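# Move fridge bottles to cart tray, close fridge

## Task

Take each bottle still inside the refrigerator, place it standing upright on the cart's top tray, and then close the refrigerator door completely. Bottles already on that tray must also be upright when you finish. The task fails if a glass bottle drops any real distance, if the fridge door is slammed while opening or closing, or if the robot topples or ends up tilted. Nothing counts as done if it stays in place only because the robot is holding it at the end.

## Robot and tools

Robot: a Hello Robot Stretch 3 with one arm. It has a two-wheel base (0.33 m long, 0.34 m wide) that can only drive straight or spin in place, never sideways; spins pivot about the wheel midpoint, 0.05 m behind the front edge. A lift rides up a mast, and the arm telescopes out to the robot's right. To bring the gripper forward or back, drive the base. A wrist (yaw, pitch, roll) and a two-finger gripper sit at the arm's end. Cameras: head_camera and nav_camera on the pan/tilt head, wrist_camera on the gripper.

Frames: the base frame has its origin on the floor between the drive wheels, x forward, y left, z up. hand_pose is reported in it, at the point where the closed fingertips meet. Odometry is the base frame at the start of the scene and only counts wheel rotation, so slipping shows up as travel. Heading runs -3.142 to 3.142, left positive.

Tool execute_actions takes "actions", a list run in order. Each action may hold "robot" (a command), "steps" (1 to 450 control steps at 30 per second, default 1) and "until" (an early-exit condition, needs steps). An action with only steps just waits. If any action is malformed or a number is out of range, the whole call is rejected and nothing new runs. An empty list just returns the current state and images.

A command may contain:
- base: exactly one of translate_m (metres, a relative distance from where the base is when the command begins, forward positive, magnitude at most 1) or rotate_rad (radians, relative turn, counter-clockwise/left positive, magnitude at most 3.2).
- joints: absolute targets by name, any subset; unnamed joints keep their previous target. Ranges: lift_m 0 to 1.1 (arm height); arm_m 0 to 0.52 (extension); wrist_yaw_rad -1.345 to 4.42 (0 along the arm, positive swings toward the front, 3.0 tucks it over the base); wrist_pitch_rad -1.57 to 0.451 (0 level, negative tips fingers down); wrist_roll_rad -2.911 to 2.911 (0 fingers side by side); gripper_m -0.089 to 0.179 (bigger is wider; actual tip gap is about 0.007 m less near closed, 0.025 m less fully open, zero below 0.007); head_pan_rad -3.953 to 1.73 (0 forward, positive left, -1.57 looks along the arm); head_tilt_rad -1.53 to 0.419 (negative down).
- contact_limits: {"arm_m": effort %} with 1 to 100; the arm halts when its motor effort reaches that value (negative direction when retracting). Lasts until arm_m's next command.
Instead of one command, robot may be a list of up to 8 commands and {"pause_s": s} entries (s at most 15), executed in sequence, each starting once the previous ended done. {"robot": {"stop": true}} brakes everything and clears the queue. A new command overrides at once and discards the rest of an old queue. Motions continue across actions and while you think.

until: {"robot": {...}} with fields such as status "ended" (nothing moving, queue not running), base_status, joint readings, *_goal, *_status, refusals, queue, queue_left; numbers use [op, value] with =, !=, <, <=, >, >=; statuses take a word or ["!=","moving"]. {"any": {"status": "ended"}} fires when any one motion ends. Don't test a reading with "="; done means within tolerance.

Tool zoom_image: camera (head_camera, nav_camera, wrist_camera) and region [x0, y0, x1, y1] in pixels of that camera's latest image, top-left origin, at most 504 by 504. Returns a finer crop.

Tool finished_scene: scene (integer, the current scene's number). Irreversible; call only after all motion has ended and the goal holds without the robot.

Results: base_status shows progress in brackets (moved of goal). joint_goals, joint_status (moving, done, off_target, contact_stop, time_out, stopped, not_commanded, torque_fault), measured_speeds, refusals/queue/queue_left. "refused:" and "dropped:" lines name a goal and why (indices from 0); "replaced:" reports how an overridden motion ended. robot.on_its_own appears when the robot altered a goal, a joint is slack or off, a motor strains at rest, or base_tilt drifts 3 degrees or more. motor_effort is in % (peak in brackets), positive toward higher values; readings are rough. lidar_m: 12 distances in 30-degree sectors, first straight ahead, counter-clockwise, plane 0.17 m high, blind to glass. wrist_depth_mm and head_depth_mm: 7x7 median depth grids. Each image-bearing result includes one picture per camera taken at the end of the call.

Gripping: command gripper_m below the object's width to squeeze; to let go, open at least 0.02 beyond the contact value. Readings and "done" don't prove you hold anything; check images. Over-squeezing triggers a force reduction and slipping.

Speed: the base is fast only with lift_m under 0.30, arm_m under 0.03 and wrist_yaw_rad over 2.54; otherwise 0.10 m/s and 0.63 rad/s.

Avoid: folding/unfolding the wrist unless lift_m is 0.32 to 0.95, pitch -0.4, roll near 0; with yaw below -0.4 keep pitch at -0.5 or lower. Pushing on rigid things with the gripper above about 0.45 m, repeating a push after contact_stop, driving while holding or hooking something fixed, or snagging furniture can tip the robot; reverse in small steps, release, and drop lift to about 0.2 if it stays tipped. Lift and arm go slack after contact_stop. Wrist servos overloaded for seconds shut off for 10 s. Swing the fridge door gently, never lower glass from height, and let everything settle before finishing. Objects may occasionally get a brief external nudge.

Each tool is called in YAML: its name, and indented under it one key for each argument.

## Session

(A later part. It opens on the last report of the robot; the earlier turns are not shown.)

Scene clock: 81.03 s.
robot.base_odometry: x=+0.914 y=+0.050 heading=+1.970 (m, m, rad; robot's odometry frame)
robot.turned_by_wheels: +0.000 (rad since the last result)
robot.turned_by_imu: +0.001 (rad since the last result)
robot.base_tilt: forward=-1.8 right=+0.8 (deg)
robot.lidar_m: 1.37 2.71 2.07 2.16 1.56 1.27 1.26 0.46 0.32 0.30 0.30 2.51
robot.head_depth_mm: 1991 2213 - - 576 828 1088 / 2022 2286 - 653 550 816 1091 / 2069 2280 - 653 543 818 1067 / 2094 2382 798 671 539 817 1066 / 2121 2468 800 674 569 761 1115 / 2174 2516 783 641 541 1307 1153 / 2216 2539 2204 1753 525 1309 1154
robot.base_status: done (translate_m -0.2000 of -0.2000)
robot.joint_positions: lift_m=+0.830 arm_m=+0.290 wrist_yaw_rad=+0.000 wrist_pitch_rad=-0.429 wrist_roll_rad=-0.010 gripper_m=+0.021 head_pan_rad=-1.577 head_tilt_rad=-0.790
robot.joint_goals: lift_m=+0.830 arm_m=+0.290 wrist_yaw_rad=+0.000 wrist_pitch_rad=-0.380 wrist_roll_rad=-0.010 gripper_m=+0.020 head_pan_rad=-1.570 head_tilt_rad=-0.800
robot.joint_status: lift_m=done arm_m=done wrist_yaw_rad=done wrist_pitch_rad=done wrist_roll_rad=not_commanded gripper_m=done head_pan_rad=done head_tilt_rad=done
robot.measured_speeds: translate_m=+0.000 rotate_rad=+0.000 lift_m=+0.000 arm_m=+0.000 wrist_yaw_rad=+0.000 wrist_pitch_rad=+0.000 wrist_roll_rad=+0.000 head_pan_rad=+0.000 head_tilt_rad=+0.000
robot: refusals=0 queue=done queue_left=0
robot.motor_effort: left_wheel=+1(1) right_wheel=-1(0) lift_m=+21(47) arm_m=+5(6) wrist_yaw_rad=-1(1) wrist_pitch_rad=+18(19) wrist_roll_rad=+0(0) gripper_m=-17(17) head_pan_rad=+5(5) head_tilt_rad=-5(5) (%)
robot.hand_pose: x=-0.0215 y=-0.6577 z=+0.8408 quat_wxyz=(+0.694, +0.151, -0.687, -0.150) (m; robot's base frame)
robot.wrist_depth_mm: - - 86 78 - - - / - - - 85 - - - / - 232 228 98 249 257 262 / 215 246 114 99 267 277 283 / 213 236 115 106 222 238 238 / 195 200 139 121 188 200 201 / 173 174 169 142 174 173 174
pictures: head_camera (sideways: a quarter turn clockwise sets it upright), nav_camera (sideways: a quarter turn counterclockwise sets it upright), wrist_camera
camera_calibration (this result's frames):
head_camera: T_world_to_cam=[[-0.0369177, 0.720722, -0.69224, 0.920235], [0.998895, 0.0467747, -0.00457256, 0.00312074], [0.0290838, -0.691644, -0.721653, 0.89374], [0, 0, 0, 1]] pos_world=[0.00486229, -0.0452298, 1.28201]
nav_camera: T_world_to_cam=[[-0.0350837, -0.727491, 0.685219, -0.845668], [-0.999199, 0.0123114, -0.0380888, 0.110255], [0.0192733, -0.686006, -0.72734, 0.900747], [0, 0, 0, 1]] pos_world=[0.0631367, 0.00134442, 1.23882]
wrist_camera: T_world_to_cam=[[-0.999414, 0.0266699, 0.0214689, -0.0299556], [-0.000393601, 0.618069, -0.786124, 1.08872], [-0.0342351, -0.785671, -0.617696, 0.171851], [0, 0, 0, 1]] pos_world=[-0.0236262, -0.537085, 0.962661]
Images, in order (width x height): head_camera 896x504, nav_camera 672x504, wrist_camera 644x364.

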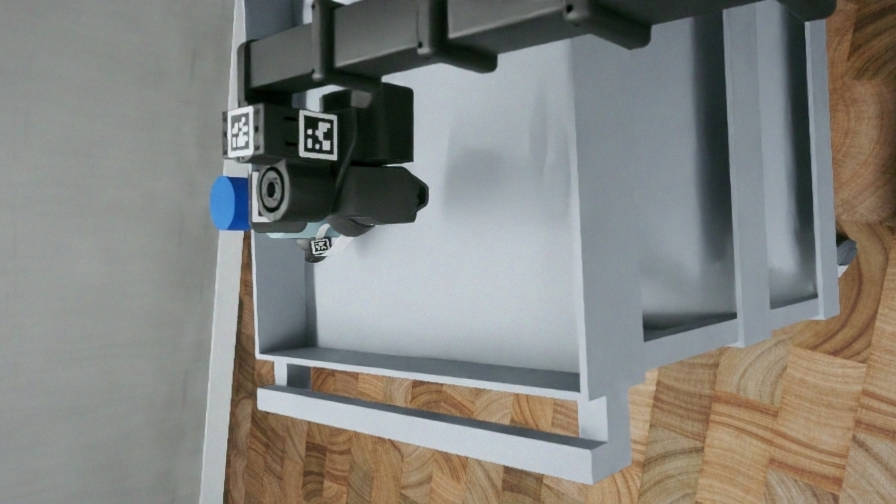

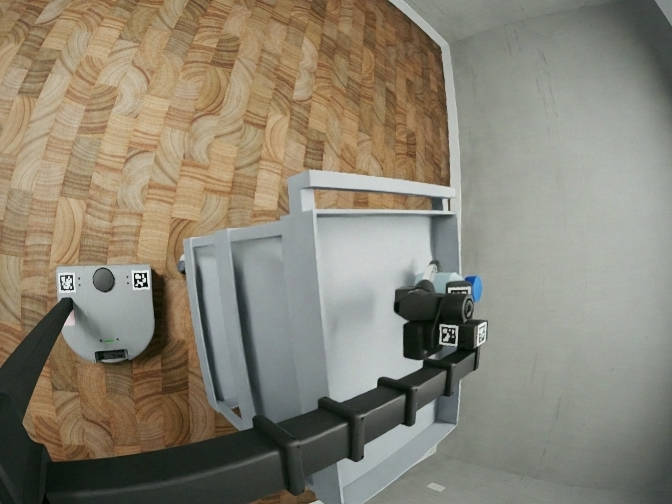

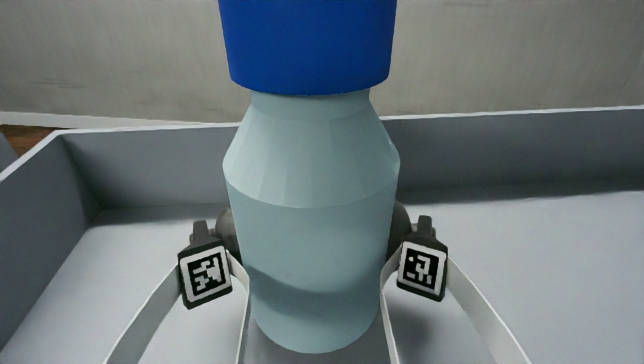

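execute_actions:
  actions:
    - {"robot":{"joints":{"lift_m":0.814}},"steps":450,"until":{"robot":{"status":"ended"}}}
    - {"robot":[{"joints":{"gripper_m":0.13}},{"joints":{"arm_m":0.18}},{"joints":{"arm_m":0.0,"lift_m":0.93,"wrist_pitch_rad":-0.4}}],"steps":450,"until":{"robot":{"status":"ended"}}}

execute_actions:
  actions:
    - {"robot":[{"base":{"translate_m":0.4}},{"base":{"translate_m":1.0},"joints":{"lift_m":0.56,"head_tilt_rad":-0.6}},{"base":{"rotate_rad":1.43}},{"joints":{"arm_m":0.15}}],"steps":450,"until":{"robot":{"status":"ended"}}}
    - {"steps":450,"until":{"robot":{"status":"ended"}}}

Scene clock: 97.30 s.
robot.base_odometry: x=+0.914 y=+0.050 heading=+1.970 (m, m, rad; robot's odometry frame)
robot.turned_by_wheels: +0.000 (rad since the last result)
robot.turned_by_imu: +0.002 (rad since the last result)
robot.base_tilt: forward=-1.8 right=+0.8 (deg)
robot.lidar_m: 1.38 2.71 2.07 2.16 1.56 1.27 1.26 0.46 0.32 0.30 0.30 2.51
robot.head_depth_mm: 1988 2230 814 723 - - 1109 / 2021 2275 813 705 - - 1105 / 2073 2313 748 - - - 1098 / 2105 2386 773 673 518 820 1062 / 2129 2452 800 673 569 761 1111 / 2181 2517 802 640 541 1305 1152 / 2199 2554 2220 1754 525 1307 1158
robot.base_status: done (translate_m -0.2000 of -0.2000)
robot.joint_positions: lift_m=+0.929 arm_m=+0.002 wrist_yaw_rad=+0.000 wrist_pitch_rad=-0.414 wrist_roll_rad=-0.010 gripper_m=+0.130 head_pan_rad=-1.577 head_tilt_rad=-0.790
robot.joint_goals: lift_m=+0.930 arm_m=+0.000 wrist_yaw_rad=+0.000 wrist_pitch_rad=-0.400 wrist_roll_rad=-0.010 gripper_m=+0.130 head_pan_rad=-1.570 head_tilt_rad=-0.800
robot.joint_status: lift_m=done arm_m=done wrist_yaw_rad=done wrist_pitch_rad=done wrist_roll_rad=not_commanded gripper_m=done head_pan_rad=done head_tilt_rad=done
robot.measured_speeds: translate_m=+0.000 rotate_rad=+0.000 lift_m=+0.000 arm_m=+0.000 wrist_yaw_rad=+0.000 wrist_pitch_rad=+0.000 wrist_roll_rad=+0.000 head_pan_rad=+0.000 head_tilt_rad=+0.000
robot: refusals=0 queue=done queue_left=0
robot.motor_effort: left_wheel=+1(1) right_wheel=+0(1) lift_m=+45(45) arm_m=-5(4) wrist_yaw_rad=+0(1) wrist_pitch_rad=+5(17) wrist_roll_rad=+0(0) gripper_m=+0(79) head_pan_rad=+5(5) head_tilt_rad=-5(5) (%)
robot.hand_pose: x=-0.0215 y=-0.3717 z=+0.9430 quat_wxyz=(+0.696, +0.146, -0.688, -0.145) (m; robot's base frame)
robot.wrist_depth_mm: - - - - - - - / - - - - - - - / - - 536 427 552 568 541 / - 375 470 449 470 471 455 / - 309 382 380 383 398 385 / 257 - 320 323 323 322 323 / 220 264 280 279 279 277 280
pictures: head_camera (sideways: a quarter turn clockwise sets it upright), nav_camera (sideways: a quarter turn counterclockwise sets it upright), wrist_camera
camera_calibration (this result's frames):
head_camera: T_world_to_cam=[[-0.0369176, 0.720723, -0.69224, 0.920235], [0.998895, 0.0467746, -0.0045725, 0.00312068], [0.0290837, -0.691643, -0.721653, 0.893741], [0, 0, 0, 1]] pos_world=[0.00486229, -0.0452297, 1.28201]
nav_camera: T_world_to_cam=[[-0.0350838, -0.727492, 0.685219, -0.845667], [-0.999199, 0.0123115, -0.0380888, 0.110255], [0.0192732, -0.686006, -0.727341, 0.900748], [0, 0, 0, 1]] pos_world=[0.0631367, 0.00134448, 1.23882]
wrist_camera: T_world_to_cam=[[-0.999413, 0.026993, 0.0210812, -0.0392939], [-0.000378621, 0.60677, -0.794878, 0.996361], [-0.0342475, -0.794419, -0.606403, 0.44574], [0, 0, 0, 1]] pos_world=[-0.0236281, -0.249396, 1.06311]
Images, in order (width x height): head_camera 896x504, nav_camera 672x504, wrist_camera 644x364.

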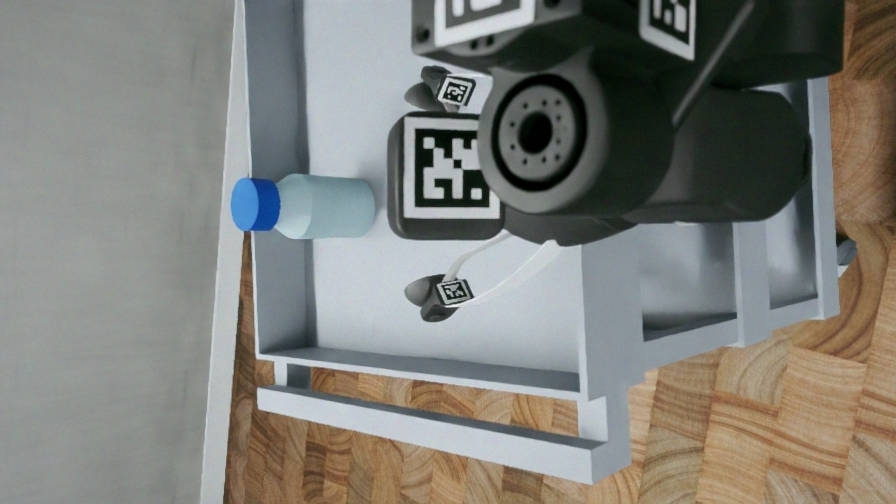

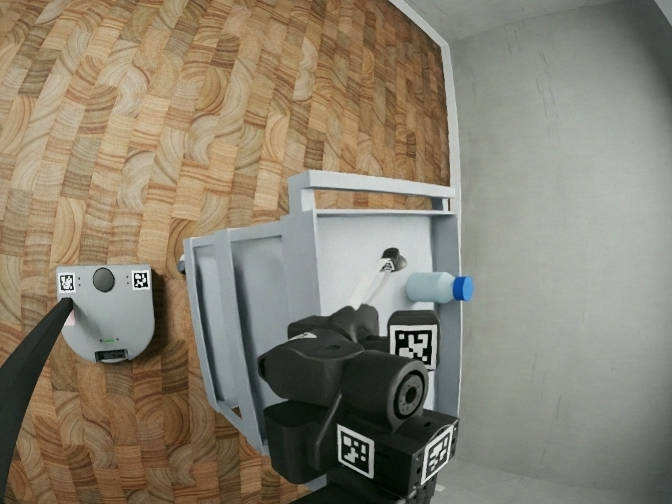

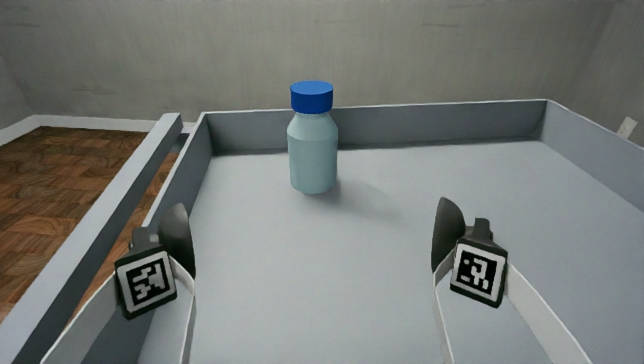

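Scene clock: 118.80 s.
robot.base_odometry: x=+0.370 y=+1.340 heading=-2.883 (m, m, rad; robot's odometry frame)
robot.turned_by_wheels: +1.430 (rad since the last result)
robot.turned_by_imu: +1.419 (rad since the last result)
robot.base_tilt: forward=-1.8 right=+0.8 (deg)
robot.lidar_m: 0.25 0.26 2.71 2.64 1.41 2.56 2.47 1.55 0.60 0.70 0.35 0.26
robot.head_depth_mm: 804 878 796 748 856 910 1153 / 820 908 835 1122 1020 1204 - / 819 912 838 938 970 1037 - / 826 918 844 1161 1022 1209 1154 / 830 923 844 1063 1026 1211 1159 / 764 772 768 703 804 907 1006 / 545 546 583 633 685 689 699
robot.base_status: done (rotate_rad +1.4299 of +1.4300)
robot.joint_positions: lift_m=+0.561 arm_m=+0.150 wrist_yaw_rad=+0.000 wrist_pitch_rad=-0.415 wrist_roll_rad=-0.010 gripper_m=+0.130 head_pan_rad=-1.577 head_tilt_rad=-0.606
robot.joint_goals: lift_m=+0.560 arm_m=+0.150 wrist_yaw_rad=+0.000 wrist_pitch_rad=-0.400 wrist_roll_rad=-0.010 gripper_m=+0.130 head_pan_rad=-1.570 head_tilt_rad=-0.600
robot.joint_status: lift_m=done arm_m=done wrist_yaw_rad=done wrist_pitch_rad=done wrist_roll_rad=not_commanded gripper_m=done head_pan_rad=done head_tilt_rad=done
robot.measured_speeds: translate_m=+0.000 rotate_rad=+0.000 lift_m=+0.000 arm_m=+0.000 wrist_yaw_rad=+0.000 wrist_pitch_rad=+0.000 wrist_roll_rad=+0.000 head_pan_rad=+0.000 head_tilt_rad=+0.000
robot: refusals=0 queue=done queue_left=0
robot.motor_effort: left_wheel=-2(9) right_wheel=+3(9) lift_m=+18(44) arm_m=+5(7) wrist_yaw_rad=-1(0) wrist_pitch_rad=+5(5) wrist_roll_rad=+0(0) gripper_m=+0(0) head_pan_rad=+5(5) head_tilt_rad=+2(17) (%)
robot.hand_pose: x=-0.0215 y=-0.5194 z=+0.5740 quat_wxyz=(+0.696, +0.147, -0.688, -0.145) (m; robot's base frame)
robot.wrist_depth_mm: 274 394 526 322 528 366 251 / 277 393 542 331 542 370 251 / 274 358 378 359 380 348 250 / 266 290 289 291 289 293 252 / 244 245 245 244 245 255 241 / 274 - 646 646 647 328 265 / 274 390 579 558 559 403 290
pictures: head_camera (sideways: a quarter turn clockwise sets it upright), nav_camera (sideways: a quarter turn counterclockwise sets it upright), wrist_camera
camera_calibration (this result's frames):
head_camera: T_world_to_cam=[[-0.0377578, 0.581779, -0.81247, 1.07695], [0.998884, 0.0450655, -0.0141512, 0.0155934], [0.0283814, -0.812097, -0.582832, 0.713172], [0, 0, 0, 1]] pos_world=[0.00484622, -0.0480834, 1.29087]
nav_camera: T_world_to_cam=[[-0.0342505, -0.589714, 0.806886, -1.00425], [-0.999241, 0.00520968, -0.038608, 0.11094], [0.018564, -0.807596, -0.589444, 0.721384], [0, 0, 0, 1]] pos_world=[0.063068, -0.0102104, 1.23981]
wrist_camera: T_world_to_cam=[[-0.999413, 0.0269975, 0.0210917, -0.0275349], [-0.000371282, 0.60707, -0.794648, 0.792739], [-0.0342577, -0.79419, -0.606703, 0.104939], [0, 0, 0, 1]] pos_world=[-0.0236294, -0.397162, 0.694196]
Images, in order (width x height): head_camera 896x504, nav_camera 672x504, wrist_camera 644x364.

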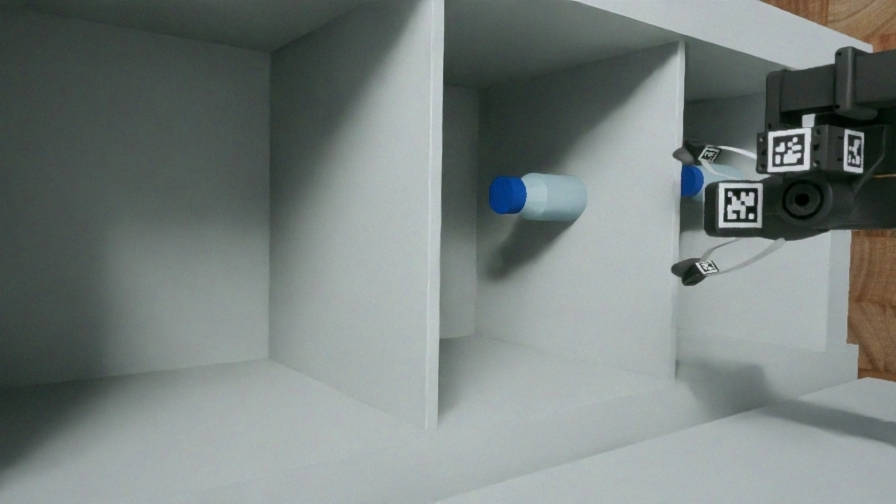

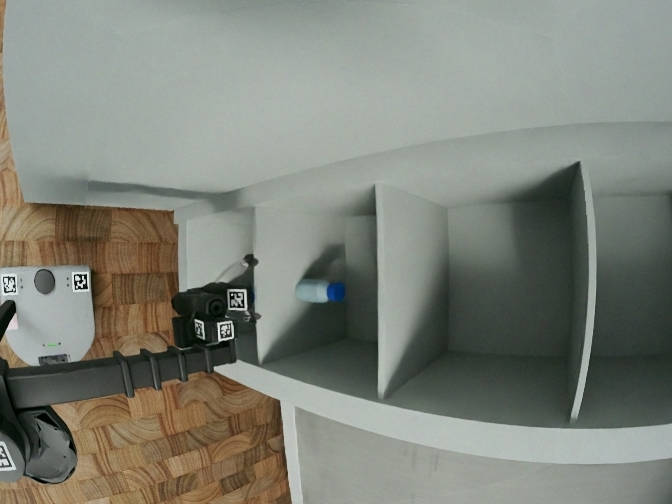

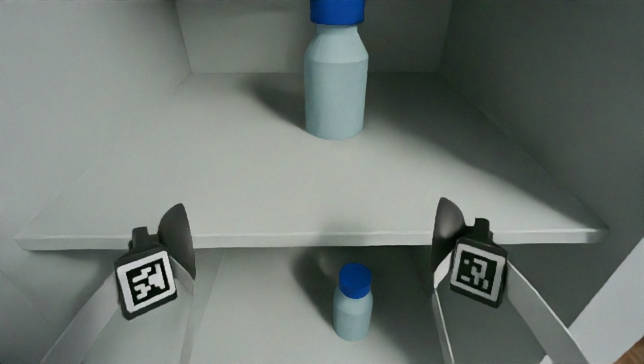

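execute_actions:
  actions:
    - {"robot":[{"base":{"translate_m":-0.03}},{"joints":{"arm_m":0.39}},{"joints":{"gripper_m":0.02}},{"joints":{"lift_m":0.6}},{"joints":{"arm_m":0.0}},{"base":{"rotate_rad":-1.43},"joints":{"head_tilt_rad":-0.8}},{"base":{"translate_m":-1.0},"joints":{"lift_m":0.96}},{"base":{"translate_m":-0.4}}],"steps":450,"until":{"robot":{"status":"ended"}}}
    - {"steps":450,"until":{"robot":{"status":"ended"}}}
    - {"steps":450,"until":{"robot":{"status":"ended"}}}
    - {"robot":{"joints":{"arm_m":0.12,"wrist_pitch_rad":-0.37}},"steps":450,"until":{"robot":{"status":"ended"}}}
    - {"robot":{"joints":{"lift_m":0.86}},"steps":450,"until":{"robot":{"status":"ended"}}}

Scene clock: 162.37 s.
robot.base_odometry: x=+0.943 y=+0.057 heading=+1.970 (m, m, rad; robot's odometry frame)
robot.turned_by_wheels: -1.430 (rad since the last result)
robot.turned_by_imu: -1.409 (rad since the last result)
robot.base_tilt: forward=-1.7 right=+0.8 (deg)
robot.lidar_m: 1.38 2.72 2.11 2.19 1.55 1.28 1.26 0.41 0.29 0.27 0.27 2.50
robot.head_depth_mm: 1962 2238 802 - 488 800 1044 / 1987 2267 797 - 475 803 1029 / 2041 2331 640 - 479 788 1030 / 2058 2372 779 656 568 791 1029 / 2118 2424 801 674 568 686 1092 / 2127 2481 770 673 559 1265 1157 / 2178 2534 2221 1711 501 1283 1161
robot.base_status: done (translate_m -0.4000 of -0.4000)
robot.joint_positions: lift_m=+0.860 arm_m=+0.120 wrist_yaw_rad=+0.000 wrist_pitch_rad=-0.424 wrist_roll_rad=-0.010 gripper_m=+0.021 head_pan_rad=-1.577 head_tilt_rad=-0.790
robot.joint_goals: lift_m=+0.860 arm_m=+0.120 wrist_yaw_rad=+0.000 wrist_pitch_rad=-0.370 wrist_roll_rad=-0.010 gripper_m=+0.020 head_pan_rad=-1.570 head_tilt_rad=-0.800
robot.joint_status: lift_m=done arm_m=done wrist_yaw_rad=done wrist_pitch_rad=off_target wrist_roll_rad=not_commanded gripper_m=done head_pan_rad=done head_tilt_rad=done
robot.measured_speeds: translate_m=+0.000 rotate_rad=+0.000 lift_m=+0.000 arm_m=+0.000 wrist_yaw_rad=+0.000 wrist_pitch_rad=+0.000 wrist_roll_rad=+0.000 head_pan_rad=+0.000 head_tilt_rad=+0.000
robot: refusals=0 queue=done queue_left=0
robot.motor_effort: left_wheel=+2(9) right_wheel=-1(7) lift_m=+21(48) arm_m=+5(4) wrist_yaw_rad=-1(3) wrist_pitch_rad=+20(21) wrist_roll_rad=+0(0) gripper_m=-17(95) head_pan_rad=+5(4) head_tilt_rad=-5(18) (%)
robot.hand_pose: x=-0.0214 y=-0.4883 z=+0.8719 quat_wxyz=(+0.695, +0.150, -0.688, -0.148) (m; robot's base frame)
robot.wrist_depth_mm: - - - - - - - / - - 356 91 - - - / - 344 366 100 398 406 413 / 247 307 322 112 333 344 344 / 215 271 124 113 271 281 280 / 203 237 149 128 223 238 239 / 195 205 200 150 206 205 206
pictures: head_camera (sideways: a quarter turn clockwise sets it upright), nav_camera (sideways: a quarter turn counterclockwise sets it upright), wrist_camera
camera_calibration (this result's frames):
head_camera: T_world_to_cam=[[-0.0369366, 0.72063, -0.692335, 0.920359], [0.998894, 0.0467996, -0.00457948, 0.00312976], [0.0291009, -0.691738, -0.721562, 0.893622], [0, 0, 0, 1]] pos_world=[0.00486343, -0.0452324, 1.28201]
nav_camera: T_world_to_cam=[[-0.0350646, -0.727402, 0.685315, -0.845793], [-0.999199, 0.0122809, -0.0380896, 0.110256], [0.0192902, -0.686101, -0.72725, 0.90063], [0, 0, 0, 1]] pos_world=[0.0631366, 0.0013376, 1.23882]
wrist_camera: T_world_to_cam=[[-0.999416, 0.0267008, 0.0213309, -0.0349872], [-0.000436595, 0.614139, -0.789198, 1.00924], [-0.0341723, -0.788746, -0.613769, 0.319195], [0, 0, 0, 1]] pos_world=[-0.0236185, -0.367113, 0.993145]
Images, in order (width x height): head_camera 896x504, nav_camera 672x504, wrist_camera 644x364.

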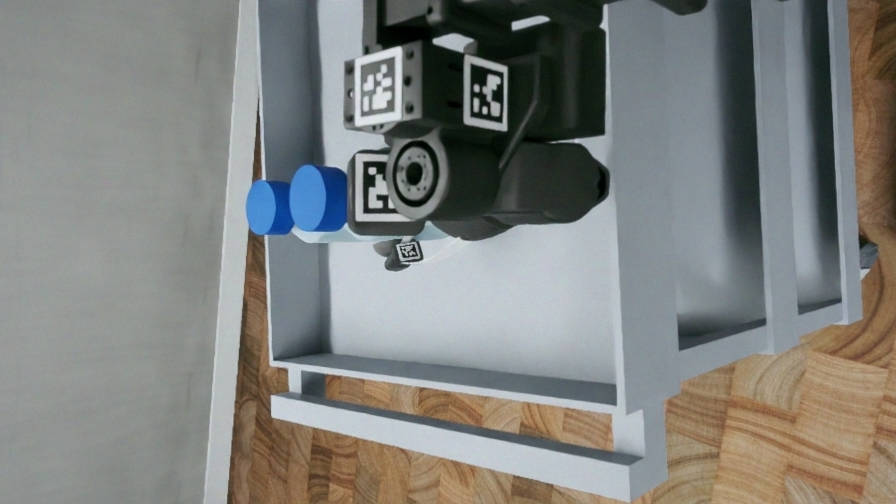

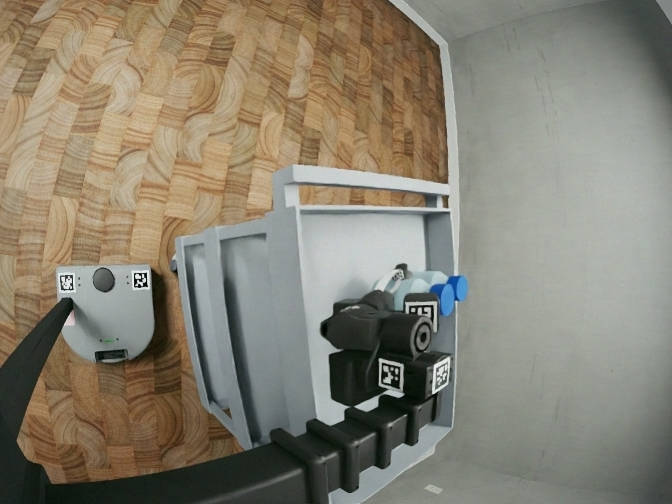

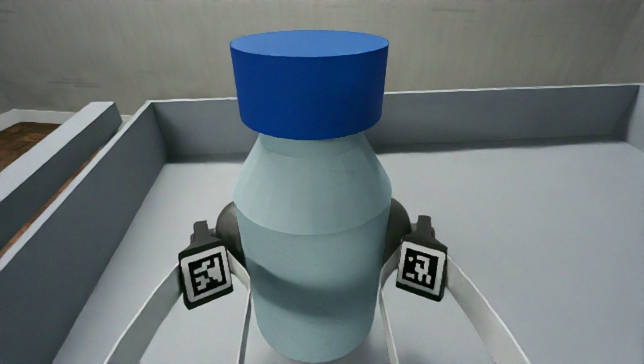

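execute_actions:
  actions:
    - {"robot":{"joints":{"lift_m":0.83}},"steps":450,"until":{"robot":{"status":"ended"}}}

Scene clock: 165.70 s.
robot.base_odometry: x=+0.943 y=+0.057 heading=+1.970 (m, m, rad; robot's odometry frame)
robot.turned_by_wheels: +0.000 (rad since the last result)
robot.turned_by_imu: +0.001 (rad since the last result)
robot.base_tilt: forward=-1.8 right=+0.9 (deg)
robot.lidar_m: 1.38 2.72 2.10 2.19 1.56 1.27 1.27 0.41 0.28 0.27 0.27 2.51
robot.head_depth_mm: 1972 2220 789 - - 792 1044 / 1986 2286 792 - - 801 1029 / 2018 2320 676 - - 788 1030 / 2052 2374 774 650 568 789 1030 / 2095 2411 801 674 569 685 1093 / 2136 2466 770 674 558 1262 1149 / 2181 2537 2207 1711 501 1286 1154
robot.base_status: done (translate_m -0.4000 of -0.4000)
robot.joint_positions: lift_m=+0.830 arm_m=+0.120 wrist_yaw_rad=+0.000 wrist_pitch_rad=-0.423 wrist_roll_rad=-0.010 gripper_m=+0.021 head_pan_rad=-1.577 head_tilt_rad=-0.790
robot.joint_goals: lift_m=+0.830 arm_m=+0.120 wrist_yaw_rad=+0.000 wrist_pitch_rad=-0.370 wrist_roll_rad=-0.010 gripper_m=+0.020 head_pan_rad=-1.570 head_tilt_rad=-0.800
robot.joint_status: lift_m=done arm_m=done wrist_yaw_rad=done wrist_pitch_rad=off_target wrist_roll_rad=not_commanded gripper_m=done head_pan_rad=done head_tilt_rad=done
robot.measured_speeds: translate_m=+0.000 rotate_rad=+0.000 lift_m=+0.000 arm_m=+0.000 wrist_yaw_rad=+0.000 wrist_pitch_rad=+0.000 wrist_roll_rad=+0.000 head_pan_rad=+0.000 head_tilt_rad=+0.000
robot: refusals=0 queue=done queue_left=0
robot.motor_effort: left_wheel=+2(2) right_wheel=+0(1) lift_m=+21(21) arm_m=+5(5) wrist_yaw_rad=-1(1) wrist_pitch_rad=+20(20) wrist_roll_rad=+0(0) gripper_m=-17(17) head_pan_rad=+5(5) head_tilt_rad=-4(4) (%)
robot.hand_pose: x=-0.0214 y=-0.4883 z=+0.8419 quat_wxyz=(+0.695, +0.150, -0.688, -0.148) (m; robot's base frame)
robot.wrist_depth_mm: - - - 198 - - - / - 351 340 91 369 385 390 / 242 316 358 100 379 379 383 / 206 282 275 112 282 295 296 / 203 241 123 114 233 238 239 / 191 202 149 128 191 204 202 / 176 175 171 150 175 176 175
pictures: head_camera (sideways: a quarter turn clockwise sets it upright), nav_camera (sideways: a quarter turn counterclockwise sets it upright), wrist_camera
camera_calibration (this result's frames):
head_camera: T_world_to_cam=[[-0.0369366, 0.72063, -0.692335, 0.920359], [0.998894, 0.0467996, -0.00457948, 0.00312976], [0.0291009, -0.691738, -0.721562, 0.893622], [0, 0, 0, 1]] pos_world=[0.00486343, -0.0452324, 1.28201]
nav_camera: T_world_to_cam=[[-0.0350646, -0.727402, 0.685315, -0.845793], [-0.999199, 0.0122809, -0.0380896, 0.110256], [0.0192902, -0.686101, -0.72725, 0.90063], [0, 0, 0, 1]] pos_world=[0.0631366, 0.0013376, 1.23882]
wrist_camera: T_world_to_cam=[[-0.999416, 0.0267024, 0.0213287, -0.0343449], [-0.000436857, 0.614069, -0.789252, 0.985604], [-0.0341722, -0.7888, -0.613699, 0.300707], [0, 0, 0, 1]] pos_world=[-0.0236184, -0.367114, 0.963166]
Images, in order (width x height): head_camera 896x504, nav_camera 672x504, wrist_camera 644x364.

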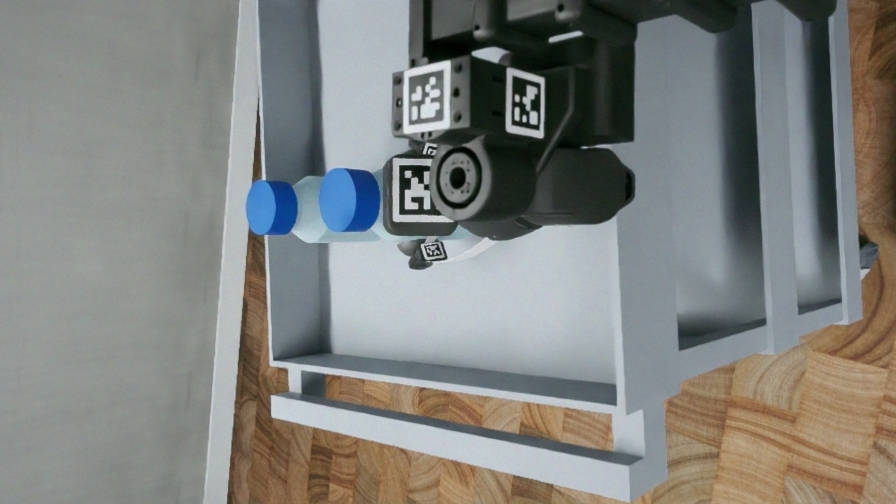

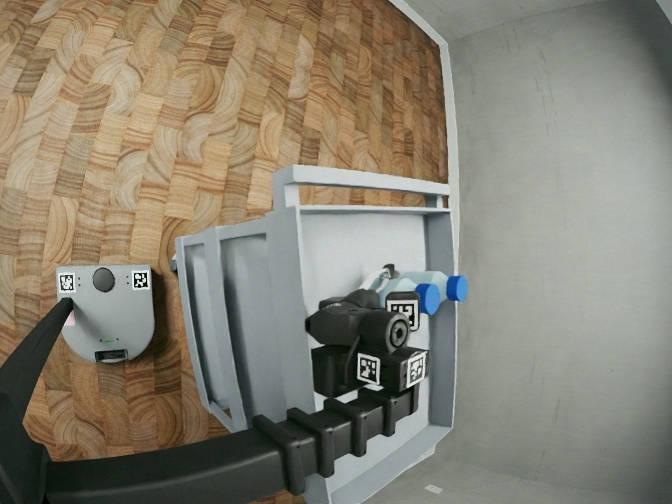

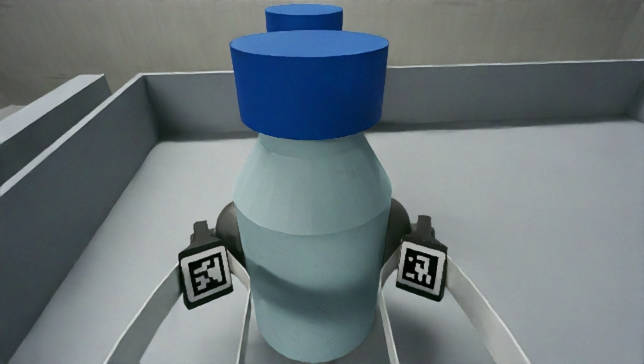

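execute_actions:
  actions:
    - {"robot":{"joints":{"lift_m":0.824}},"steps":450,"until":{"robot":{"status":"ended"}}}
    - {"robot":[{"joints":{"gripper_m":0.13}},{"joints":{"arm_m":0.0,"lift_m":0.95,"wrist_pitch_rad":-0.4}}],"steps":450,"until":{"robot":{"status":"ended"}}}

execute_actions:
  actions:
    - {"robot":[{"base":{"translate_m":0.4}},{"base":{"translate_m":1.0},"joints":{"lift_m":0.16,"head_tilt_rad":-0.9}},{"base":{"rotate_rad":1.41}},{"joints":{"arm_m":0.15},"base":{"translate_m":-0.05}}],"steps":450,"until":{"robot":{"status":"ended"}}}
    - {"steps":450,"until":{"robot":{"status":"ended"}}}

Scene clock: 175.93 s.
robot.base_odometry: x=+0.943 y=+0.057 heading=+1.970 (m, m, rad; robot's odometry frame)
robot.turned_by_wheels: +0.000 (rad since the last result)
robot.turned_by_imu: +0.001 (rad since the last result)
robot.base_tilt: forward=-1.8 right=+0.8 (deg)
robot.lidar_m: 1.38 2.72 2.11 2.19 1.55 1.28 1.26 0.41 0.29 0.27 0.27 2.50
robot.head_depth_mm: 1965 2253 802 - - - 1090 / 1989 2294 795 - - - 1027 / 2030 2312 688 - - - 1032 / 2068 2367 785 673 556 790 1031 / 2101 2442 804 657 570 683 1094 / 2132 2491 768 675 557 1261 1151 / 2188 2533 2220 1705 502 1293 1158
robot.base_status: done (translate_m -0.4000 of -0.4000)
robot.joint_positions: lift_m=+0.949 arm_m=+0.002 wrist_yaw_rad=+0.000 wrist_pitch_rad=-0.414 wrist_roll_rad=-0.010 gripper_m=+0.130 head_pan_rad=-1.577 head_tilt_rad=-0.790
robot.joint_goals: lift_m=+0.950 arm_m=+0.000 wrist_yaw_rad=+0.000 wrist_pitch_rad=-0.400 wrist_roll_rad=-0.010 gripper_m=+0.130 head_pan_rad=-1.570 head_tilt_rad=-0.800
robot.joint_status: lift_m=done arm_m=done wrist_yaw_rad=done wrist_pitch_rad=done wrist_roll_rad=not_commanded gripper_m=done head_pan_rad=done head_tilt_rad=done
robot.measured_speeds: translate_m=+0.000 rotate_rad=+0.000 lift_m=+0.000 arm_m=+0.000 wrist_yaw_rad=+0.000 wrist_pitch_rad=+0.000 wrist_roll_rad=+0.000 head_pan_rad=+0.000 head_tilt_rad=+0.000
robot: refusals=0 queue=done queue_left=0
robot.motor_effort: left_wheel=+2(1) right_wheel=-1(1) lift_m=+44(46) arm_m=-5(4) wrist_yaw_rad=-1(1) wrist_pitch_rad=+5(20) wrist_roll_rad=+0(0) gripper_m=+0(81) head_pan_rad=+5(5) head_tilt_rad=-5(5) (%)
robot.hand_pose: x=-0.0214 y=-0.3717 z=+0.9630 quat_wxyz=(+0.696, +0.146, -0.688, -0.145) (m; robot's base frame)
robot.wrist_depth_mm: - - - - - - - / - - - - - - - / - - - 510 559 567 - / - 424 503 289 502 506 464 / - 336 411 291 409 425 410 / - - 344 326 346 346 344 / 239 277 298 298 299 300 298
pictures: head_camera (sideways: a quarter turn clockwise sets it upright), nav_camera (sideways: a quarter turn counterclockwise sets it upright), wrist_camera
camera_calibration (this result's frames):
head_camera: T_world_to_cam=[[-0.0369366, 0.720632, -0.692333, 0.920357], [0.998894, 0.0467996, -0.00457936, 0.00312962], [0.0291009, -0.691737, -0.721563, 0.893624], [0, 0, 0, 1]] pos_world=[0.00486343, -0.0452324, 1.28201]
nav_camera: T_world_to_cam=[[-0.0350646, -0.727404, 0.685313, -0.845791], [-0.999199, 0.012281, -0.0380896, 0.110256], [0.0192902, -0.6861, -0.727252, 0.900631], [0, 0, 0, 1]] pos_world=[0.0631367, 0.00133774, 1.23882]
wrist_camera: T_world_to_cam=[[-0.999416, 0.0269178, 0.0210695, -0.0397144], [-0.000425918, 0.606517, -0.79507, 1.01244], [-0.0341806, -0.794615, -0.606151, 0.457575], [0, 0, 0, 1]] pos_world=[-0.0236198, -0.249399, 1.08316]
Images, in order (width x height): head_camera 896x504, nav_camera 672x504, wrist_camera 644x364.

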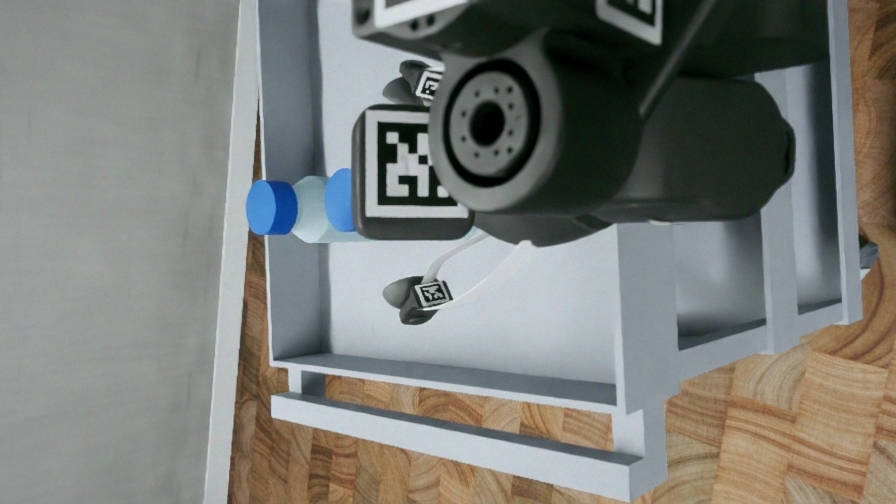

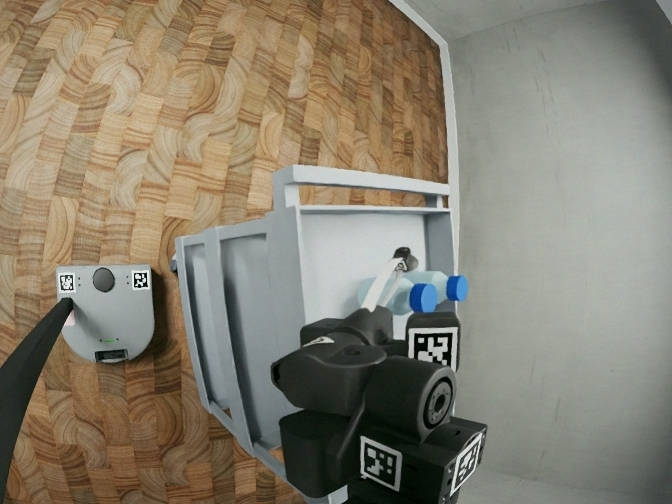

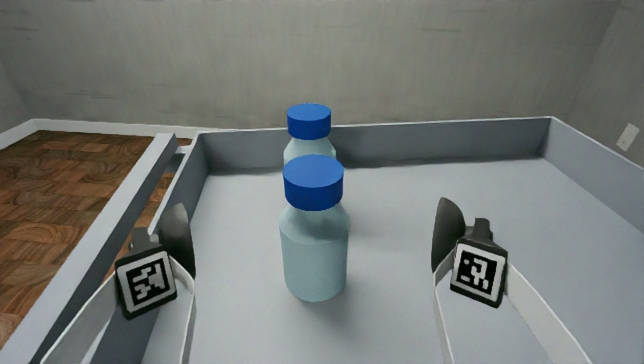

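Scene clock: 197.43 s.
robot.base_odometry: x=+0.448 y=+1.359 heading=-2.903 (m, m, rad; robot's odometry frame)
robot.turned_by_wheels: +1.410 (rad since the last result)
robot.turned_by_imu: +1.399 (rad since the last result)
robot.base_tilt: forward=-1.7 right=+0.8 (deg)
robot.lidar_m: 0.33 0.34 2.73 2.64 1.27 2.49 2.39 1.58 0.57 0.61 0.48 0.35
robot.head_depth_mm: 562 585 672 1516 1410 1244 1118 / 767 649 879 908 1142 1249 1138 / 799 652 1114 988 1300 1295 1153 / 804 657 1117 990 1303 1254 1143 / 809 657 1121 997 1304 1261 1128 / 811 661 1069 983 1232 1240 1128 / 759 663 802 860 930 933 939
robot.base_status: done (translate_m -0.0500 of -0.0500)
robot.joint_positions: lift_m=+0.161 arm_m=+0.150 wrist_yaw_rad=+0.000 wrist_pitch_rad=-0.415 wrist_roll_rad=-0.010 gripper_m=+0.130 head_pan_rad=-1.577 head_tilt_rad=-0.889
robot.joint_goals: lift_m=+0.160 arm_m=+0.150 wrist_yaw_rad=+0.000 wrist_pitch_rad=-0.400 wrist_roll_rad=-0.010 gripper_m=+0.130 head_pan_rad=-1.570 head_tilt_rad=-0.900
robot.joint_status: lift_m=done arm_m=done wrist_yaw_rad=done wrist_pitch_rad=done wrist_roll_rad=not_commanded gripper_m=done head_pan_rad=done head_tilt_rad=done
robot.measured_speeds: translate_m=+0.000 rotate_rad=+0.000 lift_m=+0.000 arm_m=+0.000 wrist_yaw_rad=+0.000 wrist_pitch_rad=+0.000 wrist_roll_rad=+0.000 head_pan_rad=+0.000 head_tilt_rad=+0.000
robot: refusals=0 queue=done queue_left=0
robot.motor_effort: left_wheel=-1(9) right_wheel=+2(7) lift_m=+18(43) arm_m=+5(4) wrist_yaw_rad=+0(0) wrist_pitch_rad=+5(5) wrist_roll_rad=+0(0) gripper_m=+1(0) head_pan_rad=+5(5) head_tilt_rad=-5(16) (%)
robot.hand_pose: x=-0.0215 y=-0.5194 z=+0.1740 quat_wxyz=(+0.696, +0.147, -0.688, -0.145) (m; robot's base frame)
robot.wrist_depth_mm: 382 503 514 510 406 219 149 / 379 515 507 476 411 220 159 / 362 385 366 346 363 221 174 / 298 295 296 296 297 222 192 / 241 250 242 239 242 224 224 / 229 - 239 242 246 252 341 / 287 296 294 292 301 287 304
pictures: head_camera (sideways: a quarter turn clockwise sets it upright), nav_camera (sideways: a quarter turn counterclockwise sets it upright), wrist_camera
camera_calibration (this result's frames):
head_camera: T_world_to_cam=[[-0.0365536, 0.78535, -0.617972, 0.82346], [0.998895, 0.0469959, 0.00063922, -0.00366466], [0.0295442, -0.617266, -0.7862, 0.977674], [0, 0, 0, 1]] pos_world=[0.00487648, -0.0430473, 1.27752]
nav_camera: T_world_to_cam=[[-0.0354433, -0.791395, 0.610277, -0.748016], [-0.999177, 0.0160019, -0.0372787, 0.109195], [0.0197366, -0.611096, -0.791311, 0.983929], [0, 0, 0, 1]] pos_world=[0.0631735, 0.00755133, 1.23916]
wrist_camera: T_world_to_cam=[[-0.999413, 0.0270054, 0.021087, -0.0190943], [-0.000365015, 0.607018, -0.794688, 0.474865], [-0.034261, -0.794229, -0.606652, -0.137777], [0, 0, 0, 1]] pos_world=[-0.0236301, -0.397163, 0.29419]
Images, in order (width x height): head_camera 896x504, nav_camera 672x504, wrist_camera 644x364.

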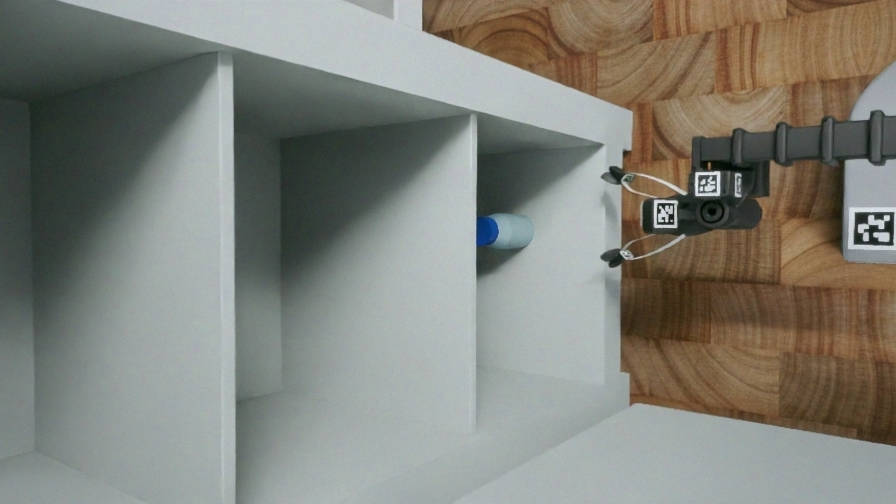

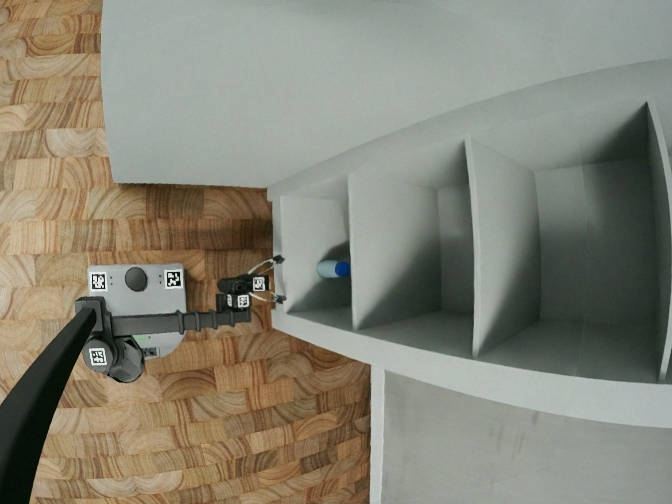

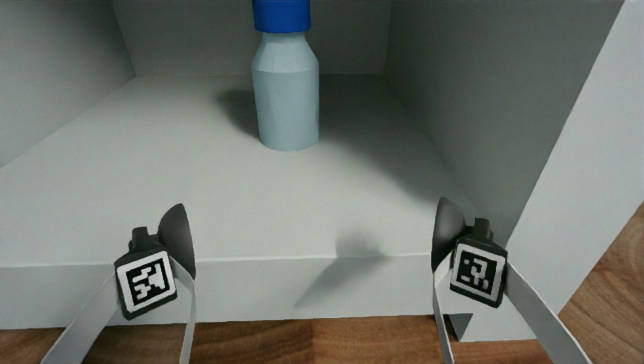

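execute_actions:
  actions:
    - {"robot":[{"base":{"translate_m":0.025}},{"joints":{"arm_m":0.375}},{"joints":{"gripper_m":0.02}},{"joints":{"lift_m":0.2}},{"joints":{"arm_m":0.0},"base":{"translate_m":0.04}},{"base":{"rotate_rad":-1.41},"joints":{"head_tilt_rad":-0.8}},{"base":{"translate_m":-1.0},"joints":{"lift_m":1.02}},{"base":{"translate_m":-0.57}}],"steps":450,"until":{"robot":{"status":"ended"}}}
    - {"steps":450,"until":{"robot":{"status":"ended"}}}
    - {"steps":450,"until":{"robot":{"status":"ended"}}}
    - {"robot":{"joints":{"arm_m":0.16,"wrist_pitch_rad":-0.37}},"steps":450,"until":{"robot":{"status":"ended"}}}
    - {"robot":{"joints":{"lift_m":0.835}},"steps":450,"until":{"robot":{"status":"ended"}}}

Scene clock: 240.93 s.
robot.base_odometry: x=+0.995 y=-0.103 heading=+1.970 (m, m, rad; robot's odometry frame)
robot.turned_by_wheels: -1.410 (rad since the last result)
robot.turned_by_imu: -1.389 (rad since the last result)
robot.base_tilt: forward=-1.8 right=+0.8 (deg)
robot.lidar_m: 1.54 2.90 2.16 2.14 1.35 1.11 1.10 1.19 0.31 0.29 0.30 0.39
robot.head_depth_mm: 1943 2192 821 - 538 826 1093 / 1989 2236 819 - 534 828 1088 / 2032 2280 814 - 529 827 1090 / 2065 2336 808 647 546 832 1091 / 2100 2371 762 649 542 816 1093 / 2134 2430 652 633 538 816 1065 / 2187 2491 793 669 568 795 1135
robot.base_status: done (translate_m -0.5700 of -0.5700)
robot.joint_positions: lift_m=+0.835 arm_m=+0.160 wrist_yaw_rad=+0.000 wrist_pitch_rad=-0.430 wrist_roll_rad=-0.010 gripper_m=+0.021 head_pan_rad=-1.577 head_tilt_rad=-0.803
robot.joint_goals: lift_m=+0.835 arm_m=+0.160 wrist_yaw_rad=+0.000 wrist_pitch_rad=-0.370 wrist_roll_rad=-0.010 gripper_m=+0.020 head_pan_rad=-1.570 head_tilt_rad=-0.800
robot.joint_status: lift_m=done arm_m=done wrist_yaw_rad=done wrist_pitch_rad=off_target wrist_roll_rad=not_commanded gripper_m=done head_pan_rad=done head_tilt_rad=done
robot.measured_speeds: translate_m=+0.000 rotate_rad=+0.000 lift_m=+0.000 arm_m=+0.000 wrist_yaw_rad=+0.000 wrist_pitch_rad=+0.000 wrist_roll_rad=+0.000 head_pan_rad=+0.000 head_tilt_rad=+0.000
robot: refusals=0 queue=done queue_left=0
robot.motor_effort: left_wheel=+2(8) right_wheel=+0(10) lift_m=+22(49) arm_m=+5(6) wrist_yaw_rad=-1(4) wrist_pitch_rad=+22(24) wrist_roll_rad=+0(0) gripper_m=-17(96) head_pan_rad=+5(5) head_tilt_rad=+1(11) (%)
robot.hand_pose: x=-0.0215 y=-0.5275 z=+0.8455 quat_wxyz=(+0.694, +0.152, -0.687, -0.150) (m; robot's base frame)
robot.wrist_depth_mm: 203 - - - - - - / 199 336 330 88 361 371 - / 204 248 344 94 366 366 286 / 236 251 286 109 299 301 277 / 243 244 119 110 226 245 245 / 188 205 139 121 195 207 207 / 167 178 175 142 177 180 179
pictures: head_camera (sideways: a quarter turn clockwise sets it upright), nav_camera (sideways: a quarter turn counterclockwise sets it upright), wrist_camera
camera_calibration (this result's frames):
head_camera: T_world_to_cam=[[-0.0368827, 0.729851, -0.68261, 0.907686], [0.998894, 0.0468574, -0.00387182, 0.0022084], [0.0291595, -0.681998, -0.730772, 0.9056], [0, 0, 0, 1]] pos_world=[0.00486509, -0.0449617, 1.28139]
nav_camera: T_world_to_cam=[[-0.035118, -0.736528, 0.675494, -0.832995], [-0.999196, 0.0127901, -0.0380011, 0.11014], [0.0193492, -0.676286, -0.736385, 0.912509], [0, 0, 0, 1]] pos_world=[0.0631417, 0.00218357, 1.23883]
wrist_camera: T_world_to_cam=[[-0.999414, 0.0266447, 0.0214918, -0.0335589], [-0.000390296, 0.618916, -0.785457, 1.01186], [-0.0342299, -0.785005, -0.618543, 0.278067], [0, 0, 0, 1]] pos_world=[-0.0236261, -0.407079, 0.967491]
Images, in order (width x height): head_camera 896x504, nav_camera 672x504, wrist_camera 644x364.

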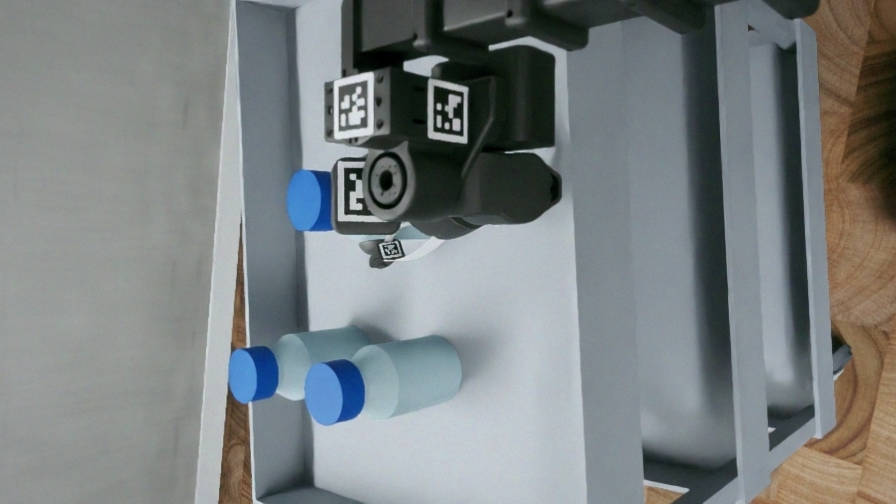

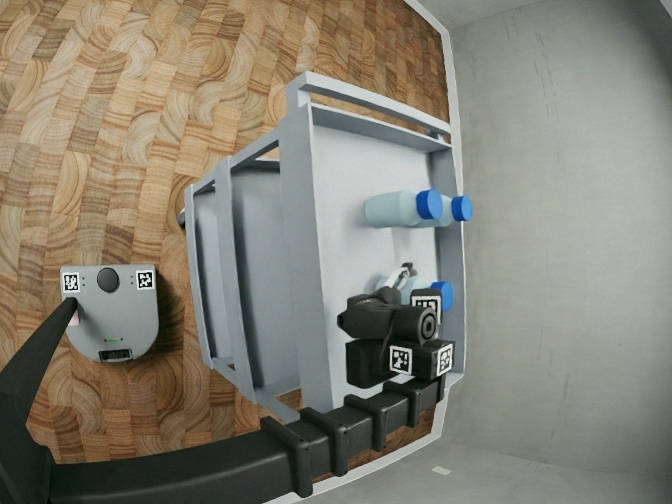

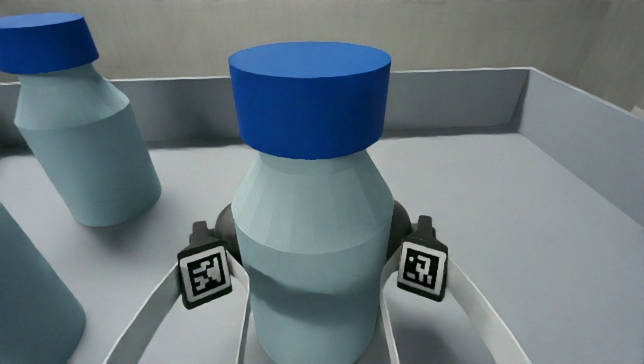

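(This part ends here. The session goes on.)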